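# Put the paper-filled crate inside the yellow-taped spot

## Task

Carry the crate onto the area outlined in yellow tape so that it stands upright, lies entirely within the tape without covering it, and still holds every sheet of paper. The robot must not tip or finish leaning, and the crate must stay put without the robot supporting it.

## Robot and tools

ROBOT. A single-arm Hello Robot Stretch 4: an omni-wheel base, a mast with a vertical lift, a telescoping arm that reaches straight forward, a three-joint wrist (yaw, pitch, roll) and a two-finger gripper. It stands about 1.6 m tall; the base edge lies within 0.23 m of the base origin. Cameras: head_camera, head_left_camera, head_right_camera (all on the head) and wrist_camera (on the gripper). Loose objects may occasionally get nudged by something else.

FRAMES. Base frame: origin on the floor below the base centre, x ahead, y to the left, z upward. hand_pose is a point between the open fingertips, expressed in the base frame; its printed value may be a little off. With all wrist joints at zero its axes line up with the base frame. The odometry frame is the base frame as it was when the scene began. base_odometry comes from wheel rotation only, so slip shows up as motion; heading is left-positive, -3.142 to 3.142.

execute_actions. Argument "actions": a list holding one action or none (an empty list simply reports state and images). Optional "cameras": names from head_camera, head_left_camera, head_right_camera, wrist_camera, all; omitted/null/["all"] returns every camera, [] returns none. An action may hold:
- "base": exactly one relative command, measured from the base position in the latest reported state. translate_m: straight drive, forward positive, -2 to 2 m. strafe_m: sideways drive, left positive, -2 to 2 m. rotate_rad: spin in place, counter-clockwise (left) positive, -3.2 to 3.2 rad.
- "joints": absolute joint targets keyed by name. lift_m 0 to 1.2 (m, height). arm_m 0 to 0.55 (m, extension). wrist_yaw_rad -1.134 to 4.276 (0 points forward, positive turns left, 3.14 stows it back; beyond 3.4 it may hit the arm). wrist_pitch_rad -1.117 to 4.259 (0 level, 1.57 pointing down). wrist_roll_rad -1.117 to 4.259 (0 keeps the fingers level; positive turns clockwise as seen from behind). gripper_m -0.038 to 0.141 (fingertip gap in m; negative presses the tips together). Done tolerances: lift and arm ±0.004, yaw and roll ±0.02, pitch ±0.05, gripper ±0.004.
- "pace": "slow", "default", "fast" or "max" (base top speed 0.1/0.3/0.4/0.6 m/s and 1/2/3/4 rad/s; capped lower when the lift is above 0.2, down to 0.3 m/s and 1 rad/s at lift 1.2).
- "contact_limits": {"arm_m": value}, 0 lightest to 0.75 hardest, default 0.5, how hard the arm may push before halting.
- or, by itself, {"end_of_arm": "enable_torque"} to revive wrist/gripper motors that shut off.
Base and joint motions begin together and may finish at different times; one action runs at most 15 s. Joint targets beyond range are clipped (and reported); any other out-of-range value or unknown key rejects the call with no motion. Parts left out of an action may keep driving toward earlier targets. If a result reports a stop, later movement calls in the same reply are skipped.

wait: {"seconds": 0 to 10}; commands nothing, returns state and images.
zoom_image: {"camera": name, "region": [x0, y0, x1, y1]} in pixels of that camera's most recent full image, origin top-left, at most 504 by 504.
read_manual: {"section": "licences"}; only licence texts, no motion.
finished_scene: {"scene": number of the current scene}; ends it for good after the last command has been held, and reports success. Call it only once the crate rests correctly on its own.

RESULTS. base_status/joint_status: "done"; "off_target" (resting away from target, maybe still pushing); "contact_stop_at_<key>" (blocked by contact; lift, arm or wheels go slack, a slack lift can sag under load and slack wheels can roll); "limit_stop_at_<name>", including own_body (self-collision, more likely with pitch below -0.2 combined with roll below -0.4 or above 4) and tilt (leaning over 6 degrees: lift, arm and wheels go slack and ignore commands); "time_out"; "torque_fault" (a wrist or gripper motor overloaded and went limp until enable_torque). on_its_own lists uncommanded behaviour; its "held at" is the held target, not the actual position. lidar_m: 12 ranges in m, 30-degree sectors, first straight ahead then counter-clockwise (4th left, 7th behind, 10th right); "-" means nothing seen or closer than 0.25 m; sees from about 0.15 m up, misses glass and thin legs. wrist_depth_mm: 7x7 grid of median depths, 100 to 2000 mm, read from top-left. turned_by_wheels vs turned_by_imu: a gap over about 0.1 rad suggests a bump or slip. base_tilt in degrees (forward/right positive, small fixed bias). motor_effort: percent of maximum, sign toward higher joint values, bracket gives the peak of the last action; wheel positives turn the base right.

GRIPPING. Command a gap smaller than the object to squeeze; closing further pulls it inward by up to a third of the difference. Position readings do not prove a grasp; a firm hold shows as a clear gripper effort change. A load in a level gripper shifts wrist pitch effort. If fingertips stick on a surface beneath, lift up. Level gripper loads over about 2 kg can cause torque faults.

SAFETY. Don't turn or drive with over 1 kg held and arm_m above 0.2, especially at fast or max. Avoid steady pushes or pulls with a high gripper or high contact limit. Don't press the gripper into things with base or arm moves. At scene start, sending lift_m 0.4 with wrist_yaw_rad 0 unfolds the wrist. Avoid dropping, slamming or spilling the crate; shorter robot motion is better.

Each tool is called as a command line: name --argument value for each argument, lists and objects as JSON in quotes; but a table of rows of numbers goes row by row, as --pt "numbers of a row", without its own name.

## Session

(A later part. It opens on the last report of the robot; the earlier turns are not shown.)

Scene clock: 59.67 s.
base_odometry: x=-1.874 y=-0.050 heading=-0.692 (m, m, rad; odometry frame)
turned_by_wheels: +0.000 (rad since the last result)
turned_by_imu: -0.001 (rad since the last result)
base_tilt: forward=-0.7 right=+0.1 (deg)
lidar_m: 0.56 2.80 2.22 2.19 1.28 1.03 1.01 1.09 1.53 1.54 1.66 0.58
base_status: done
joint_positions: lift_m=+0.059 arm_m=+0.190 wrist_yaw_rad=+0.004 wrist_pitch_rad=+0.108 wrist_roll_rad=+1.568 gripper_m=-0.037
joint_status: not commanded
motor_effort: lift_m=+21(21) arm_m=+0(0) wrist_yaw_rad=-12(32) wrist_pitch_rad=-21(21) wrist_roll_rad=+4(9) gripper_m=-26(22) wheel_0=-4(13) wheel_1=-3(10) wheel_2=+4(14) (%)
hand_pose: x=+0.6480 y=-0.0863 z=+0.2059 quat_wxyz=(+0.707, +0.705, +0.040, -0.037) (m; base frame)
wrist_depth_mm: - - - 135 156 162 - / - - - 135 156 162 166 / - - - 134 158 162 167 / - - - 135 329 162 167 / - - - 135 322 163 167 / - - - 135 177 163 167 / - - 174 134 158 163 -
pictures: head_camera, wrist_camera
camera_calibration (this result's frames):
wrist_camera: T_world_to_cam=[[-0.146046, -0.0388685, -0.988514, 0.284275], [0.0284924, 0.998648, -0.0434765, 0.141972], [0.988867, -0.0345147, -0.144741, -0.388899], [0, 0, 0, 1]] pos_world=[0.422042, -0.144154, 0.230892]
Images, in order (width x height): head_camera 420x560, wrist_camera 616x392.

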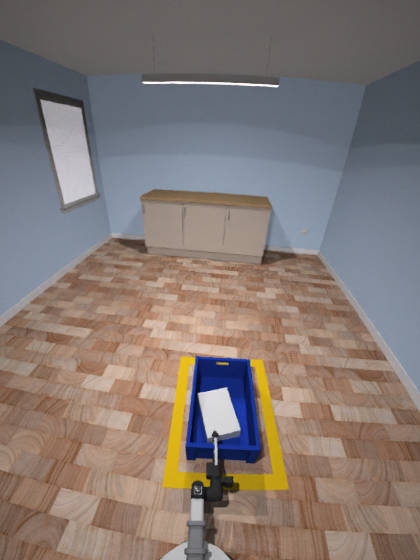

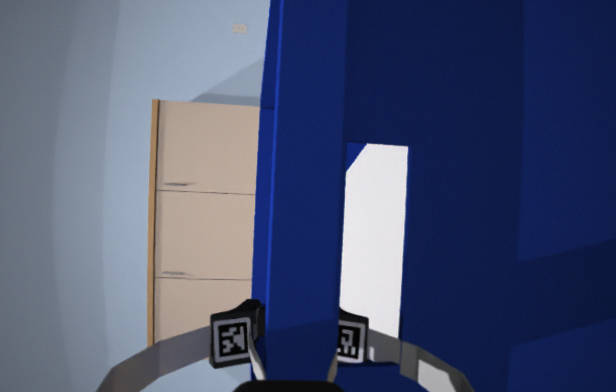

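Well placed. Release.

execute_actions --actions '[{"base":{"strafe_m":-0.02},"joints":{"gripper_m":0.045,"lift_m":0.061},"pace":"slow"}]' --cameras '["wrist_camera"]'

execute_actions --actions '[{"base":{"translate_m":-0.045},"pace":"slow"}]' --cameras '["head_camera","wrist_camera"]'

Scene clock: 62.87 s.
base_odometry: x=-1.887 y=-0.065 heading=-0.691 (m, m, rad; odometry frame)
turned_by_wheels: +0.001 (rad since the last result)
turned_by_imu: +0.000 (rad since the last result)
base_tilt: forward=-0.9 right=+0.0 (deg)
lidar_m: 0.55 2.86 2.24 2.20 1.28 1.03 1.00 1.09 1.52 1.52 1.65 0.59
base_status: done
joint_positions: lift_m=+0.061 arm_m=+0.190 wrist_yaw_rad=+0.005 wrist_pitch_rad=+0.105 wrist_roll_rad=+1.572 gripper_m=+0.045
joint_status: all done
motor_effort: lift_m=+21(23) arm_m=+0(0) wrist_yaw_rad=-12(23) wrist_pitch_rad=-13(24) wrist_roll_rad=-7(7) gripper_m=-6(19) wheel_0=+11(16) wheel_1=+4(9) wheel_2=+0(3) (%)
hand_pose: x=+0.6481 y=-0.0861 z=+0.2087 quat_wxyz=(+0.706, +0.706, +0.039, -0.036) (m; base frame)
wrist_depth_mm: - - - 140 161 167 - / - - - 139 160 166 170 / - - - 139 161 166 170 / - - - 138 342 165 169 / - - - 138 338 164 169 / - - 212 137 189 164 167 / - - 375 136 160 164 -
pictures: wrist_camera
camera_calibration (this result's frames):
wrist_camera: T_world_to_cam=[[-0.143187, -0.0351353, -0.989072, 0.285648], [0.0284902, 0.998809, -0.0396057, 0.141146], [0.989286, -0.0338499, -0.142015, -0.389405], [0, 0, 0, 1]] pos_world=[0.422113, -0.144123, 0.232815]
Images, in order (width x height): wrist_camera 616x392.

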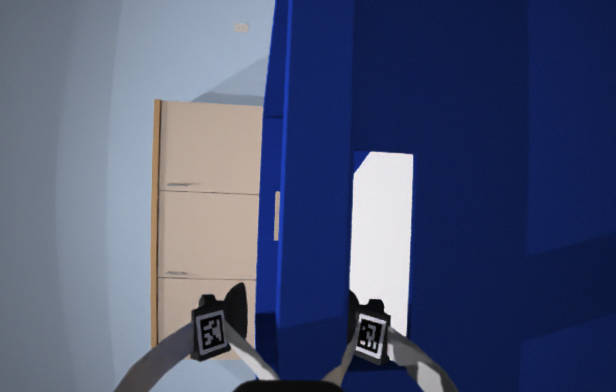

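Scene clock: 64.50 s.
base_odometry: x=-1.922 y=-0.036 heading=-0.691 (m, m, rad; odometry frame)
turned_by_wheels: +0.000 (rad since the last result)
turned_by_imu: -0.001 (rad since the last result)
base_tilt: forward=-0.8 right=+0.1 (deg)
lidar_m: 0.59 2.85 2.25 2.20 1.21 0.99 0.97 1.05 1.50 1.52 1.64 0.63
base_status: done
joint_positions: lift_m=+0.061 arm_m=+0.190 wrist_yaw_rad=-0.002 wrist_pitch_rad=+0.102 wrist_roll_rad=+1.570 gripper_m=+0.045
joint_status: not commanded
motor_effort: lift_m=+21(21) arm_m=+0(0) wrist_yaw_rad=+6(19) wrist_pitch_rad=-3(14) wrist_roll_rad=+0(8) gripper_m=-3(5) wheel_0=-3(9) wheel_1=-2(6) wheel_2=+1(7) (%)
hand_pose: x=+0.6477 y=-0.0880 z=+0.2097 quat_wxyz=(+0.707, +0.706, +0.035, -0.037) (m; base frame)
wrist_depth_mm: - - - 189 211 218 224 / - - - 187 210 217 223 / - - - 193 209 216 221 / - - - 185 210 215 220 / - - - 184 208 214 220 / - - 213 183 207 213 219 / - - 413 181 181 213 217
pictures: head_camera, wrist_camera
camera_calibration (this result's frames):
wrist_camera: T_world_to_cam=[[-0.14006, -0.036646, -0.989465, 0.284421], [0.0348573, 0.998513, -0.0419152, 0.139393], [0.989529, -0.0403607, -0.138574, -0.390321], [0, 0, 0, 1]] pos_world=[0.421211, -0.144517, 0.233178]
Images, in order (width x height): head_camera 420x560, wrist_camera 616x392.

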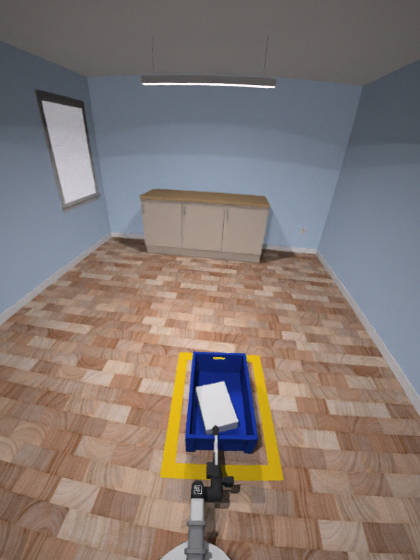

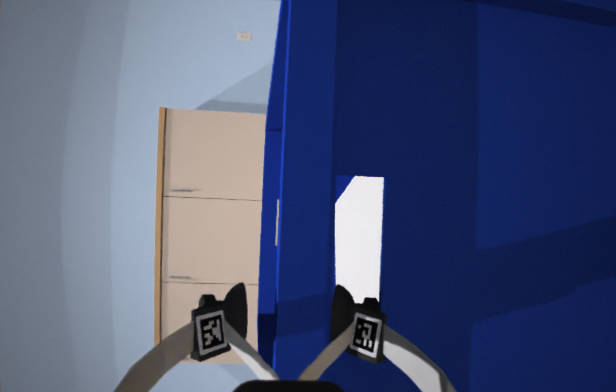

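execute_actions --actions '[{"base":{"translate_m":-0.07},"pace":"slow"}]' --cameras '["head_camera","wrist_camera"]'

Scene clock: 66.70 s.
base_odometry: x=-1.976 y=+0.008 heading=-0.691 (m, m, rad; odometry frame)
turned_by_wheels: +0.000 (rad since the last result)
turned_by_imu: +0.000 (rad since the last result)
base_tilt: forward=-0.8 right=+0.1 (deg)
lidar_m: 0.60 2.84 2.25 2.21 1.15 0.93 0.89 0.98 1.45 1.47 1.66 0.63
base_status: done
joint_positions: lift_m=+0.061 arm_m=+0.190 wrist_yaw_rad=+0.006 wrist_pitch_rad=+0.100 wrist_roll_rad=+1.570 gripper_m=+0.045
joint_status: not commanded
on_its_own: wrist_yaw_rad is at rest, and its effort (-17) is outside its rest range (-13 to +13)
motor_effort: lift_m=+21(21) arm_m=+0(0) wrist_yaw_rad=-17(18) wrist_pitch_rad=+4(3) wrist_roll_rad=-1(0) gripper_m=-5(6) wheel_0=-5(9) wheel_1=-2(6) wheel_2=+7(9) (%)
hand_pose: x=+0.6484 y=-0.0857 z=+0.2103 quat_wxyz=(+0.707, +0.706, +0.037, -0.033) (m; base frame)
wrist_depth_mm: - - - 195 217 225 230 / - - - 194 216 224 229 / - - - 211 216 223 228 / - - - 193 216 222 227 / - - - 191 215 220 226 / - - 212 189 213 220 225 / - - - 187 188 218 224
pictures: head_camera, wrist_camera
camera_calibration (this result's frames):
wrist_camera: T_world_to_cam=[[-0.137744, -0.0377633, -0.989748, 0.283663], [0.0271665, 0.998753, -0.0418877, 0.142161], [0.990095, -0.0326578, -0.136546, -0.391041], [0, 0, 0, 1]] pos_world=[0.422379, -0.144043, 0.233314]
Images, in order (width x height): head_camera 420x560, wrist_camera 616x392.

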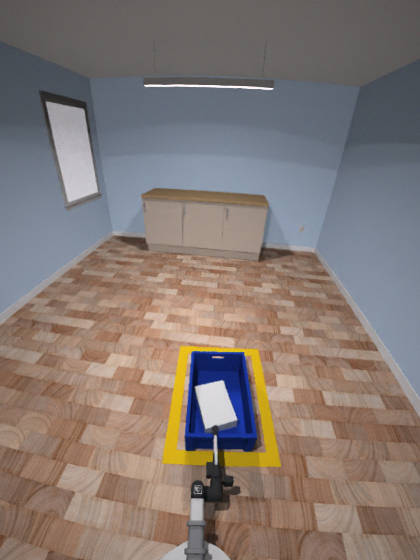

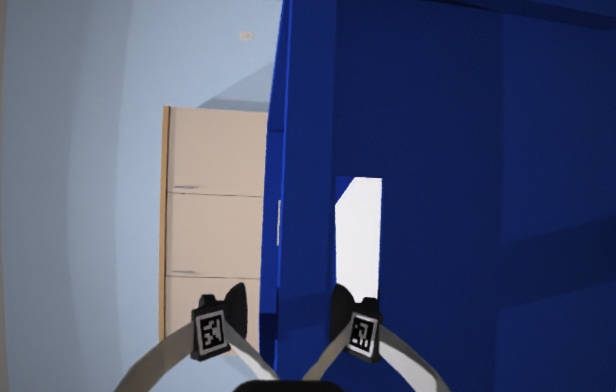

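execute_actions --actions '[{"base":{"translate_m":0.008},"joints":{"lift_m":0.066},"pace":"slow"}]' --cameras '[]'

execute_actions --actions '[{"base":{"strafe_m":-0.02},"pace":"slow"}]' --cameras '["wrist_camera"]'

execute_actions --actions '[{"base":{"translate_m":-0.05},"pace":"slow"}]' --cameras '["head_camera","wrist_camera"]'

Scene clock: 68.20 s.
base_odometry: x=-1.969 y=+0.003 heading=-0.691 (m, m, rad; odometry frame)
turned_by_wheels: +0.000 (rad since the last result)
turned_by_imu: +0.000 (rad since the last result)
base_tilt: forward=-0.8 right=+0.0 (deg)
lidar_m: 0.59 2.85 2.25 2.21 1.17 0.93 0.91 0.97 1.48 1.50 1.65 0.63
base_status: done
joint_positions: lift_m=+0.066 arm_m=+0.190 wrist_yaw_rad=+0.000 wrist_pitch_rad=+0.103 wrist_roll_rad=+1.570 gripper_m=+0.045
joint_status: all done
motor_effort: lift_m=+21(23) arm_m=+0(0) wrist_yaw_rad=-1(18) wrist_pitch_rad=-6(7) wrist_roll_rad=-1(0) gripper_m=-2(7) wheel_0=+1(4) wheel_1=+1(0) wheel_2=+0(6) (%)
hand_pose: x=+0.6479 y=-0.0873 z=+0.2144 quat_wxyz=(+0.707, +0.706, +0.036, -0.036) (m; base frame)
wrist_depth_mm: - - - 206 212 220 224 / - - - 189 210 217 223 / - - - 187 208 216 222 / - - - 186 210 215 220 / - - - 185 208 213 220 / - - 213 183 206 213 217 / - - - 181 187 212 216
pictures: none
No camera images: the call's "cameras" was empty. Leave "cameras" out to get every camera's image.

Scene clock: 69.30 s.
base_odometry: x=-1.982 y=-0.013 heading=-0.691 (m, m, rad; odometry frame)
turned_by_wheels: +0.000 (rad since the last result)
turned_by_imu: +0.000 (rad since the last result)
base_tilt: forward=-0.9 right=+0.1 (deg)
lidar_m: 0.60 2.89 2.28 2.23 1.16 0.93 0.90 0.99 1.47 1.48 1.61 0.63
base_status: done
joint_positions: lift_m=+0.066 arm_m=+0.190 wrist_yaw_rad=+0.000 wrist_pitch_rad=+0.103 wrist_roll_rad=+1.570 gripper_m=+0.045
joint_status: not commanded
motor_effort: lift_m=+21(22) arm_m=+0(0) wrist_yaw_rad=+0(1) wrist_pitch_rad=-6(6) wrist_roll_rad=+0(1) gripper_m=-3(2) wheel_0=+1(6) wheel_1=+0(3) wheel_2=+0(4) (%)
hand_pose: x=+0.6479 y=-0.0873 z=+0.2144 quat_wxyz=(+0.707, +0.706, +0.036, -0.036) (m; base frame)
wrist_depth_mm: - - - 202 210 212 209 / - - - 189 210 218 223 / - - - 186 208 216 221 / - - - 186 208 215 220 / - - - 185 210 213 219 / - - 213 184 207 212 217 / - - - 181 187 212 216
pictures: wrist_camera
camera_calibration (this result's frames):
wrist_camera: T_world_to_cam=[[-0.140896, -0.0368169, -0.98934, 0.28965], [0.0325739, 0.998595, -0.0418003, 0.140398], [0.989488, -0.0381161, -0.139499, -0.389421], [0, 0, 0, 1]] pos_world=[0.421565, -0.14438, 0.238107]
Images, in order (width x height): wrist_camera 616x392.

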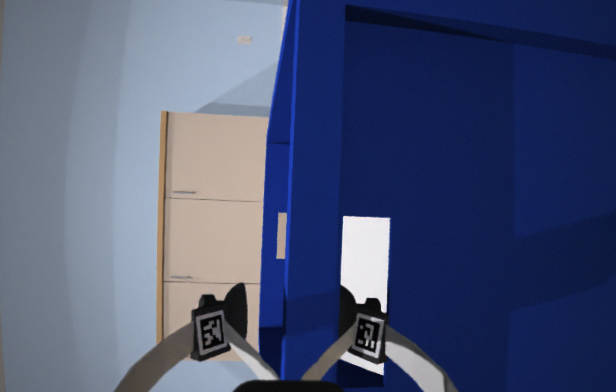

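Scene clock: 71.00 s.
base_odometry: x=-2.020 y=+0.019 heading=-0.690 (m, m, rad; odometry frame)
turned_by_wheels: +0.000 (rad since the last result)
turned_by_imu: +0.000 (rad since the last result)
base_tilt: forward=-0.8 right=+0.0 (deg)
lidar_m: 0.59 2.88 2.28 2.23 1.09 0.88 0.86 0.92 1.40 1.45 1.62 0.64
base_status: done
joint_positions: lift_m=+0.066 arm_m=+0.190 wrist_yaw_rad=+0.007 wrist_pitch_rad=+0.104 wrist_roll_rad=+1.570 gripper_m=+0.045
joint_status: not commanded
on_its_own: wrist_yaw_rad is at rest, and its effort (-19) is outside its rest range (-13 to +13)
motor_effort: lift_m=+21(21) arm_m=+0(0) wrist_yaw_rad=-19(20) wrist_pitch_rad=-9(9) wrist_roll_rad=-1(1) gripper_m=-10(11) wheel_0=-4(7) wheel_1=-1(6) wheel_2=+9(11) (%)
hand_pose: x=+0.6484 y=-0.0854 z=+0.2141 quat_wxyz=(+0.707, +0.706, +0.039, -0.034) (m; base frame)
wrist_depth_mm: - - - 195 214 213 213 / - - - 194 216 224 231 / - - - 193 216 223 229 / - - - 193 216 222 228 / - - - 204 216 220 227 / - - 213 190 213 220 226 / - - 445 187 190 219 226
pictures: head_camera, wrist_camera
camera_calibration (this result's frames):
wrist_camera: T_world_to_cam=[[-0.141774, -0.037726, -0.98918, 0.28993], [0.0259684, 0.998788, -0.0418144, 0.142785], [0.989558, -0.0316157, -0.140623, -0.389173], [0, 0, 0, 1]] pos_world=[0.422506, -0.143978, 0.238037]
Images, in order (width x height): head_camera 420x560, wrist_camera 616x392.

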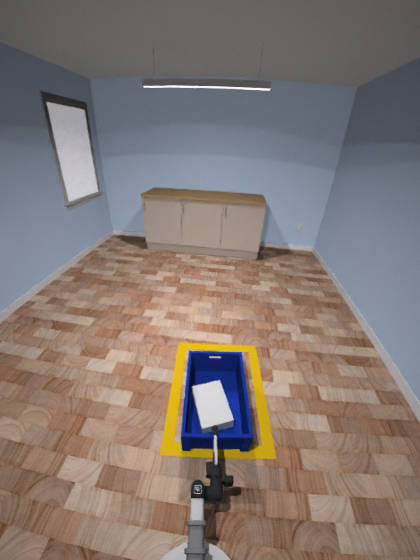

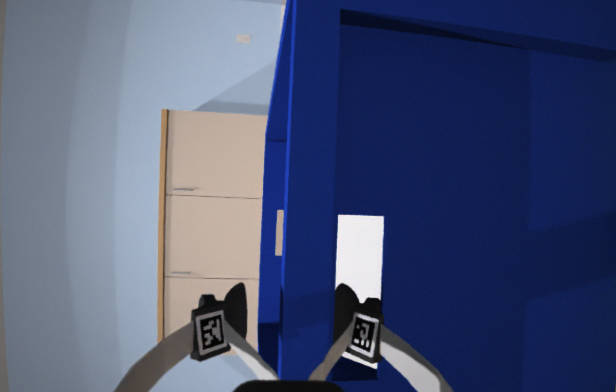

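execute_actions --actions '[{"base":{"translate_m":0.012},"joints":{"lift_m":0.056,"gripper_m":0.03},"pace":"slow"}]' --cameras '["wrist_camera"]'

execute_actions --actions '[{"base":{"translate_m":-0.05},"pace":"slow"}]' --cameras '["wrist_camera"]'

Scene clock: 72.37 s.
base_odometry: x=-2.011 y=+0.011 heading=-0.690 (m, m, rad; odometry frame)
turned_by_wheels: +0.000 (rad since the last result)
turned_by_imu: +0.000 (rad since the last result)
base_tilt: forward=-0.8 right=+0.1 (deg)
lidar_m: 0.59 2.88 2.28 2.23 1.10 0.88 0.87 0.94 1.41 1.46 1.63 0.63
base_status: done
joint_positions: lift_m=+0.056 arm_m=+0.190 wrist_yaw_rad=+0.000 wrist_pitch_rad=+0.102 wrist_roll_rad=+1.570 gripper_m=+0.030
joint_status: all done
motor_effort: lift_m=+16(22) arm_m=+0(0) wrist_yaw_rad=-2(20) wrist_pitch_rad=-3(10) wrist_roll_rad=+0(1) gripper_m=-6(11) wheel_0=+1(3) wheel_1=+0(4) wheel_2=+0(9) (%)
hand_pose: x=+0.6479 y=-0.0873 z=+0.2051 quat_wxyz=(+0.707, +0.706, +0.036, -0.036) (m; base frame)
wrist_depth_mm: - - - 183 205 208 205 / - - - 183 206 213 219 / - - - 181 204 211 216 / - - - 181 203 210 216 / - - - 179 204 209 213 / - - 213 178 202 207 213 / - - 186 176 183 206 211
pictures: wrist_camera
camera_calibration (this result's frames):
wrist_camera: T_world_to_cam=[[-0.139911, -0.0368018, -0.98948, 0.279869], [0.032557, 0.998598, -0.0417445, 0.139991], [0.989629, -0.038055, -0.138516, -0.391037], [0, 0, 0, 1]] pos_world=[0.42158, -0.144376, 0.228603]
Images, in order (width x height): wrist_camera 616x392.

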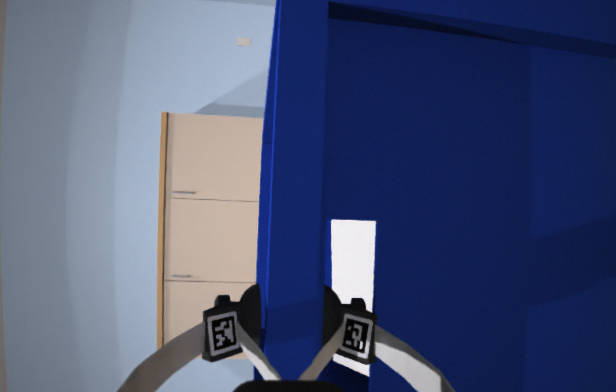

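Scene clock: 74.07 s.
base_odometry: x=-2.050 y=+0.043 heading=-0.691 (m, m, rad; odometry frame)
turned_by_wheels: +0.000 (rad since the last result)
turned_by_imu: -0.001 (rad since the last result)
base_tilt: forward=-0.7 right=+0.0 (deg)
lidar_m: 0.65 2.89 2.27 2.24 1.03 0.83 0.82 0.90 1.34 1.45 1.62 0.66
base_status: done
joint_positions: lift_m=+0.056 arm_m=+0.190 wrist_yaw_rad=+0.000 wrist_pitch_rad=+0.102 wrist_roll_rad=+1.570 gripper_m=+0.030
joint_status: not commanded
motor_effort: lift_m=+17(16) arm_m=+0(0) wrist_yaw_rad=-1(4) wrist_pitch_rad=-3(6) wrist_roll_rad=+0(1) gripper_m=-4(7) wheel_0=-1(3) wheel_1=-2(5) wheel_2=+0(8) (%)
hand_pose: x=+0.6479 y=-0.0873 z=+0.2051 quat_wxyz=(+0.707, +0.706, +0.036, -0.036) (m; base frame)
wrist_depth_mm: - - - 235 243 250 257 / - - - 252 257 265 273 / - - - 236 257 266 273 / - - - 248 255 264 271 / - - - 246 254 263 270 / - - 213 226 253 260 267 / - - 186 224 183 259 267
pictures: wrist_camera
camera_calibration (this result's frames):
wrist_camera: T_world_to_cam=[[-0.139983, -0.0367957, -0.98947, 0.279857], [0.0325982, 0.998596, -0.0417468, 0.139976], [0.989617, -0.0380988, -0.138587, -0.391021], [0, 0, 0, 1]] pos_world=[0.421573, -0.144379, 0.228563]
Images, in order (width x height): wrist_camera 616x392.

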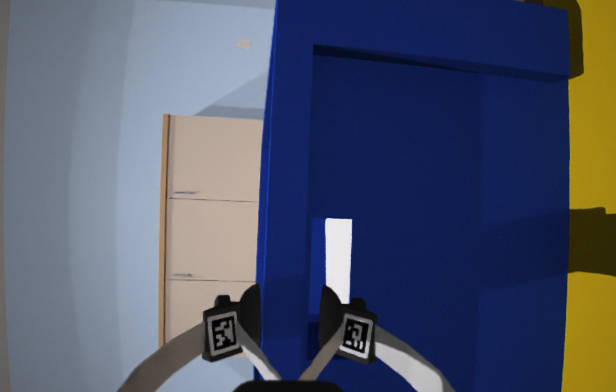

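execute_actions --actions '[{"base":{"translate_m":-0.04}}]' --cameras '[]'

execute_actions --actions '[{"joints":{"gripper_m":-0.01,"lift_m":0.053}}]' --cameras '[]'

execute_actions --actions '[{"base":{"translate_m":0.145},"pace":"slow"}]' --cameras '["wrist_camera"]'

execute_actions --actions '[{"base":{"translate_m":-0.05}}]' --cameras '["head_camera"]'

zoom_image --camera "head_camera" --region '[140,320,310,490]'

Scene clock: 75.93 s.
base_odometry: x=-2.081 y=+0.069 heading=-0.691 (m, m, rad; odometry frame)
turned_by_wheels: +0.000 (rad since the last result)
turned_by_imu: -0.001 (rad since the last result)
base_tilt: forward=-0.8 right=+0.1 (deg)
lidar_m: 0.68 2.91 2.28 2.19 0.98 0.81 0.77 0.84 1.29 1.44 1.57 0.71
base_status: done
joint_positions: lift_m=+0.056 arm_m=+0.190 wrist_yaw_rad=+0.000 wrist_pitch_rad=+0.102 wrist_roll_rad=+1.570 gripper_m=+0.030
joint_status: not commanded
motor_effort: lift_m=+16(16) arm_m=+0(0) wrist_yaw_rad=+0(1) wrist_pitch_rad=-3(3) wrist_roll_rad=+0(2) gripper_m=-8(6) wheel_0=+0(3) wheel_1=+1(9) wheel_2=-1(11) (%)
hand_pose: x=+0.6479 y=-0.0874 z=+0.2051 quat_wxyz=(+0.707, +0.706, +0.036, -0.036) (m; base frame)
wrist_depth_mm: - - - 277 286 297 300 / - - - 283 297 298 301 / - - - 290 301 309 293 / - - - 287 298 307 290 / - - - 290 296 306 287 / - - 213 266 294 304 290 / - - 186 264 183 303 285
pictures: none
No camera images: the call's "cameras" was empty. Leave "cameras" out to get every camera's image.

Scene clock: 77.10 s.
base_odometry: x=-2.081 y=+0.069 heading=-0.691 (m, m, rad; odometry frame)
turned_by_wheels: +0.000 (rad since the last result)
turned_by_imu: +0.000 (rad since the last result)
base_tilt: forward=-0.8 right=+0.1 (deg)
lidar_m: 0.68 2.92 2.30 2.20 0.99 0.81 0.77 0.85 1.27 1.44 1.60 0.70
base_status: not commanded
joint_positions: lift_m=+0.053 arm_m=+0.190 wrist_yaw_rad=+0.000 wrist_pitch_rad=+0.102 wrist_roll_rad=+1.570 gripper_m=-0.010
joint_status: all done
motor_effort: lift_m=+16(16) arm_m=+0(0) wrist_yaw_rad=-1(2) wrist_pitch_rad=-3(4) wrist_roll_rad=-1(0) gripper_m=-11(12) wheel_0=+0(0) wheel_1=+2(1) wheel_2=-1(1) (%)
hand_pose: x=+0.6479 y=-0.0874 z=+0.2021 quat_wxyz=(+0.707, +0.706, +0.036, -0.036) (m; base frame)
wrist_depth_mm: - - - 278 285 297 296 / - - - 278 296 298 297 / - - - 289 298 310 289 / - - - 287 297 306 286 / - - - 290 296 304 285 / - - - 205 294 306 287 / - - 177 184 167 303 282
pictures: none
No camera images: the call's "cameras" was empty. Leave "cameras" out to get every camera's image.

Scene clock: 79.83 s.
base_odometry: x=-1.969 y=-0.023 heading=-0.691 (m, m, rad; odometry frame)
turned_by_wheels: +0.000 (rad since the last result)
turned_by_imu: -0.002 (rad since the last result)
base_tilt: forward=-0.8 right=+0.1 (deg)
lidar_m: 0.64 2.90 2.26 2.24 1.18 0.94 0.92 0.99 1.47 1.48 1.63 0.68
base_status: done
joint_positions: lift_m=+0.053 arm_m=+0.190 wrist_yaw_rad=-0.008 wrist_pitch_rad=+0.102 wrist_roll_rad=+1.570 gripper_m=-0.010
joint_status: not commanded
on_its_own: wrist_yaw_rad is at rest, and its effort (+25) is outside its rest range (-13 to +13)
motor_effort: lift_m=+16(16) arm_m=+2(2) wrist_yaw_rad=+25(29) wrist_pitch_rad=-3(3) wrist_roll_rad=-1(0) gripper_m=-1(8) wheel_0=+3(10) wheel_1=+2(5) wheel_2=-11(14) (%)
hand_pose: x=+0.6468 y=-0.0898 z=+0.2021 quat_wxyz=(+0.706, +0.706, +0.033, -0.039) (m; base frame)
wrist_depth_mm: - - - 237 244 252 259 / - - - 251 258 266 274 / - - - 250 257 266 272 / - - - 248 256 264 271 / - - - 496 253 263 268 / - - - 218 252 260 267 / - - 179 209 174 259 265
pictures: wrist_camera
camera_calibration (this result's frames):
wrist_camera: T_world_to_cam=[[-0.140384, -0.0355641, -0.989458, 0.276984], [0.0413639, 0.998272, -0.0417496, 0.1367], [0.989233, -0.0467888, -0.13867, -0.390975], [0, 0, 0, 1]] pos_world=[0.419995, -0.144906, 0.225554]
Images, in order (width x height): wrist_camera 616x392.

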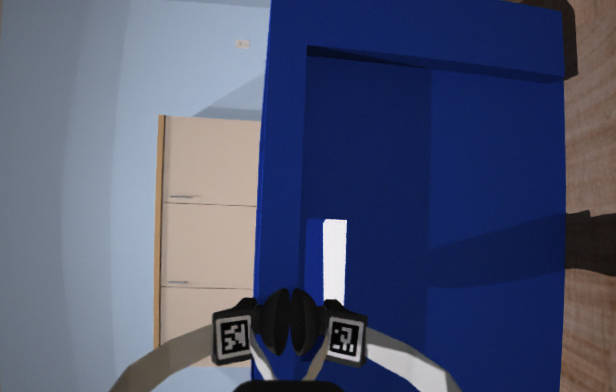

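Scene clock: 81.00 s.
base_odometry: x=-2.008 y=+0.009 heading=-0.691 (m, m, rad; odometry frame)
turned_by_wheels: +0.000 (rad since the last result)
turned_by_imu: +0.000 (rad since the last result)
base_tilt: forward=-0.9 right=+0.0 (deg)
lidar_m: 0.69 2.90 2.28 2.23 1.12 0.89 0.87 0.96 1.42 1.47 1.62 0.72
base_status: done
joint_positions: lift_m=+0.053 arm_m=+0.190 wrist_yaw_rad=+0.000 wrist_pitch_rad=+0.102 wrist_roll_rad=+1.570 gripper_m=-0.010
joint_status: not commanded
motor_effort: lift_m=+16(16) arm_m=+2(2) wrist_yaw_rad=+2(24) wrist_pitch_rad=-4(3) wrist_roll_rad=-1(1) gripper_m=-10(9) wheel_0=+1(4) wheel_1=+0(3) wheel_2=-2(10) (%)
hand_pose: x=+0.6475 y=-0.0875 z=+0.2021 quat_wxyz=(+0.707, +0.706, +0.036, -0.036) (m; base frame)
wrist_depth_mm: - - - 285 294 307 297 / - - - 286 304 306 297 / - - - 297 306 319 289 / - - - 298 306 315 286 / - - - 298 304 315 285 / - - - 205 301 314 286 / - - 176 185 167 310 282
pictures: head_camera
Images, in order (width x height): head_camera 420x560.

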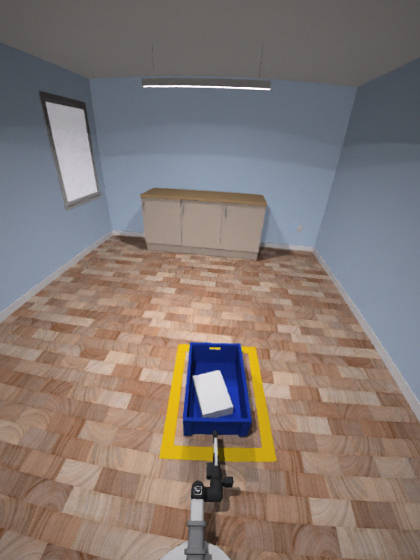

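Region (140, 320, 310, 490) of head_camera's 420x560 image, scaled by 2.965, with more detail than that image has.

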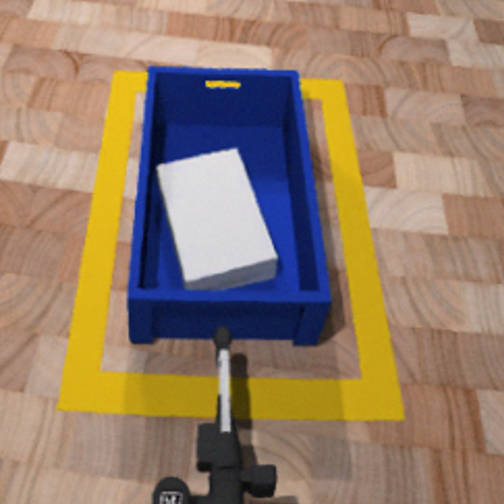

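finished_scene --scene 2

The scene is finished: the task was done.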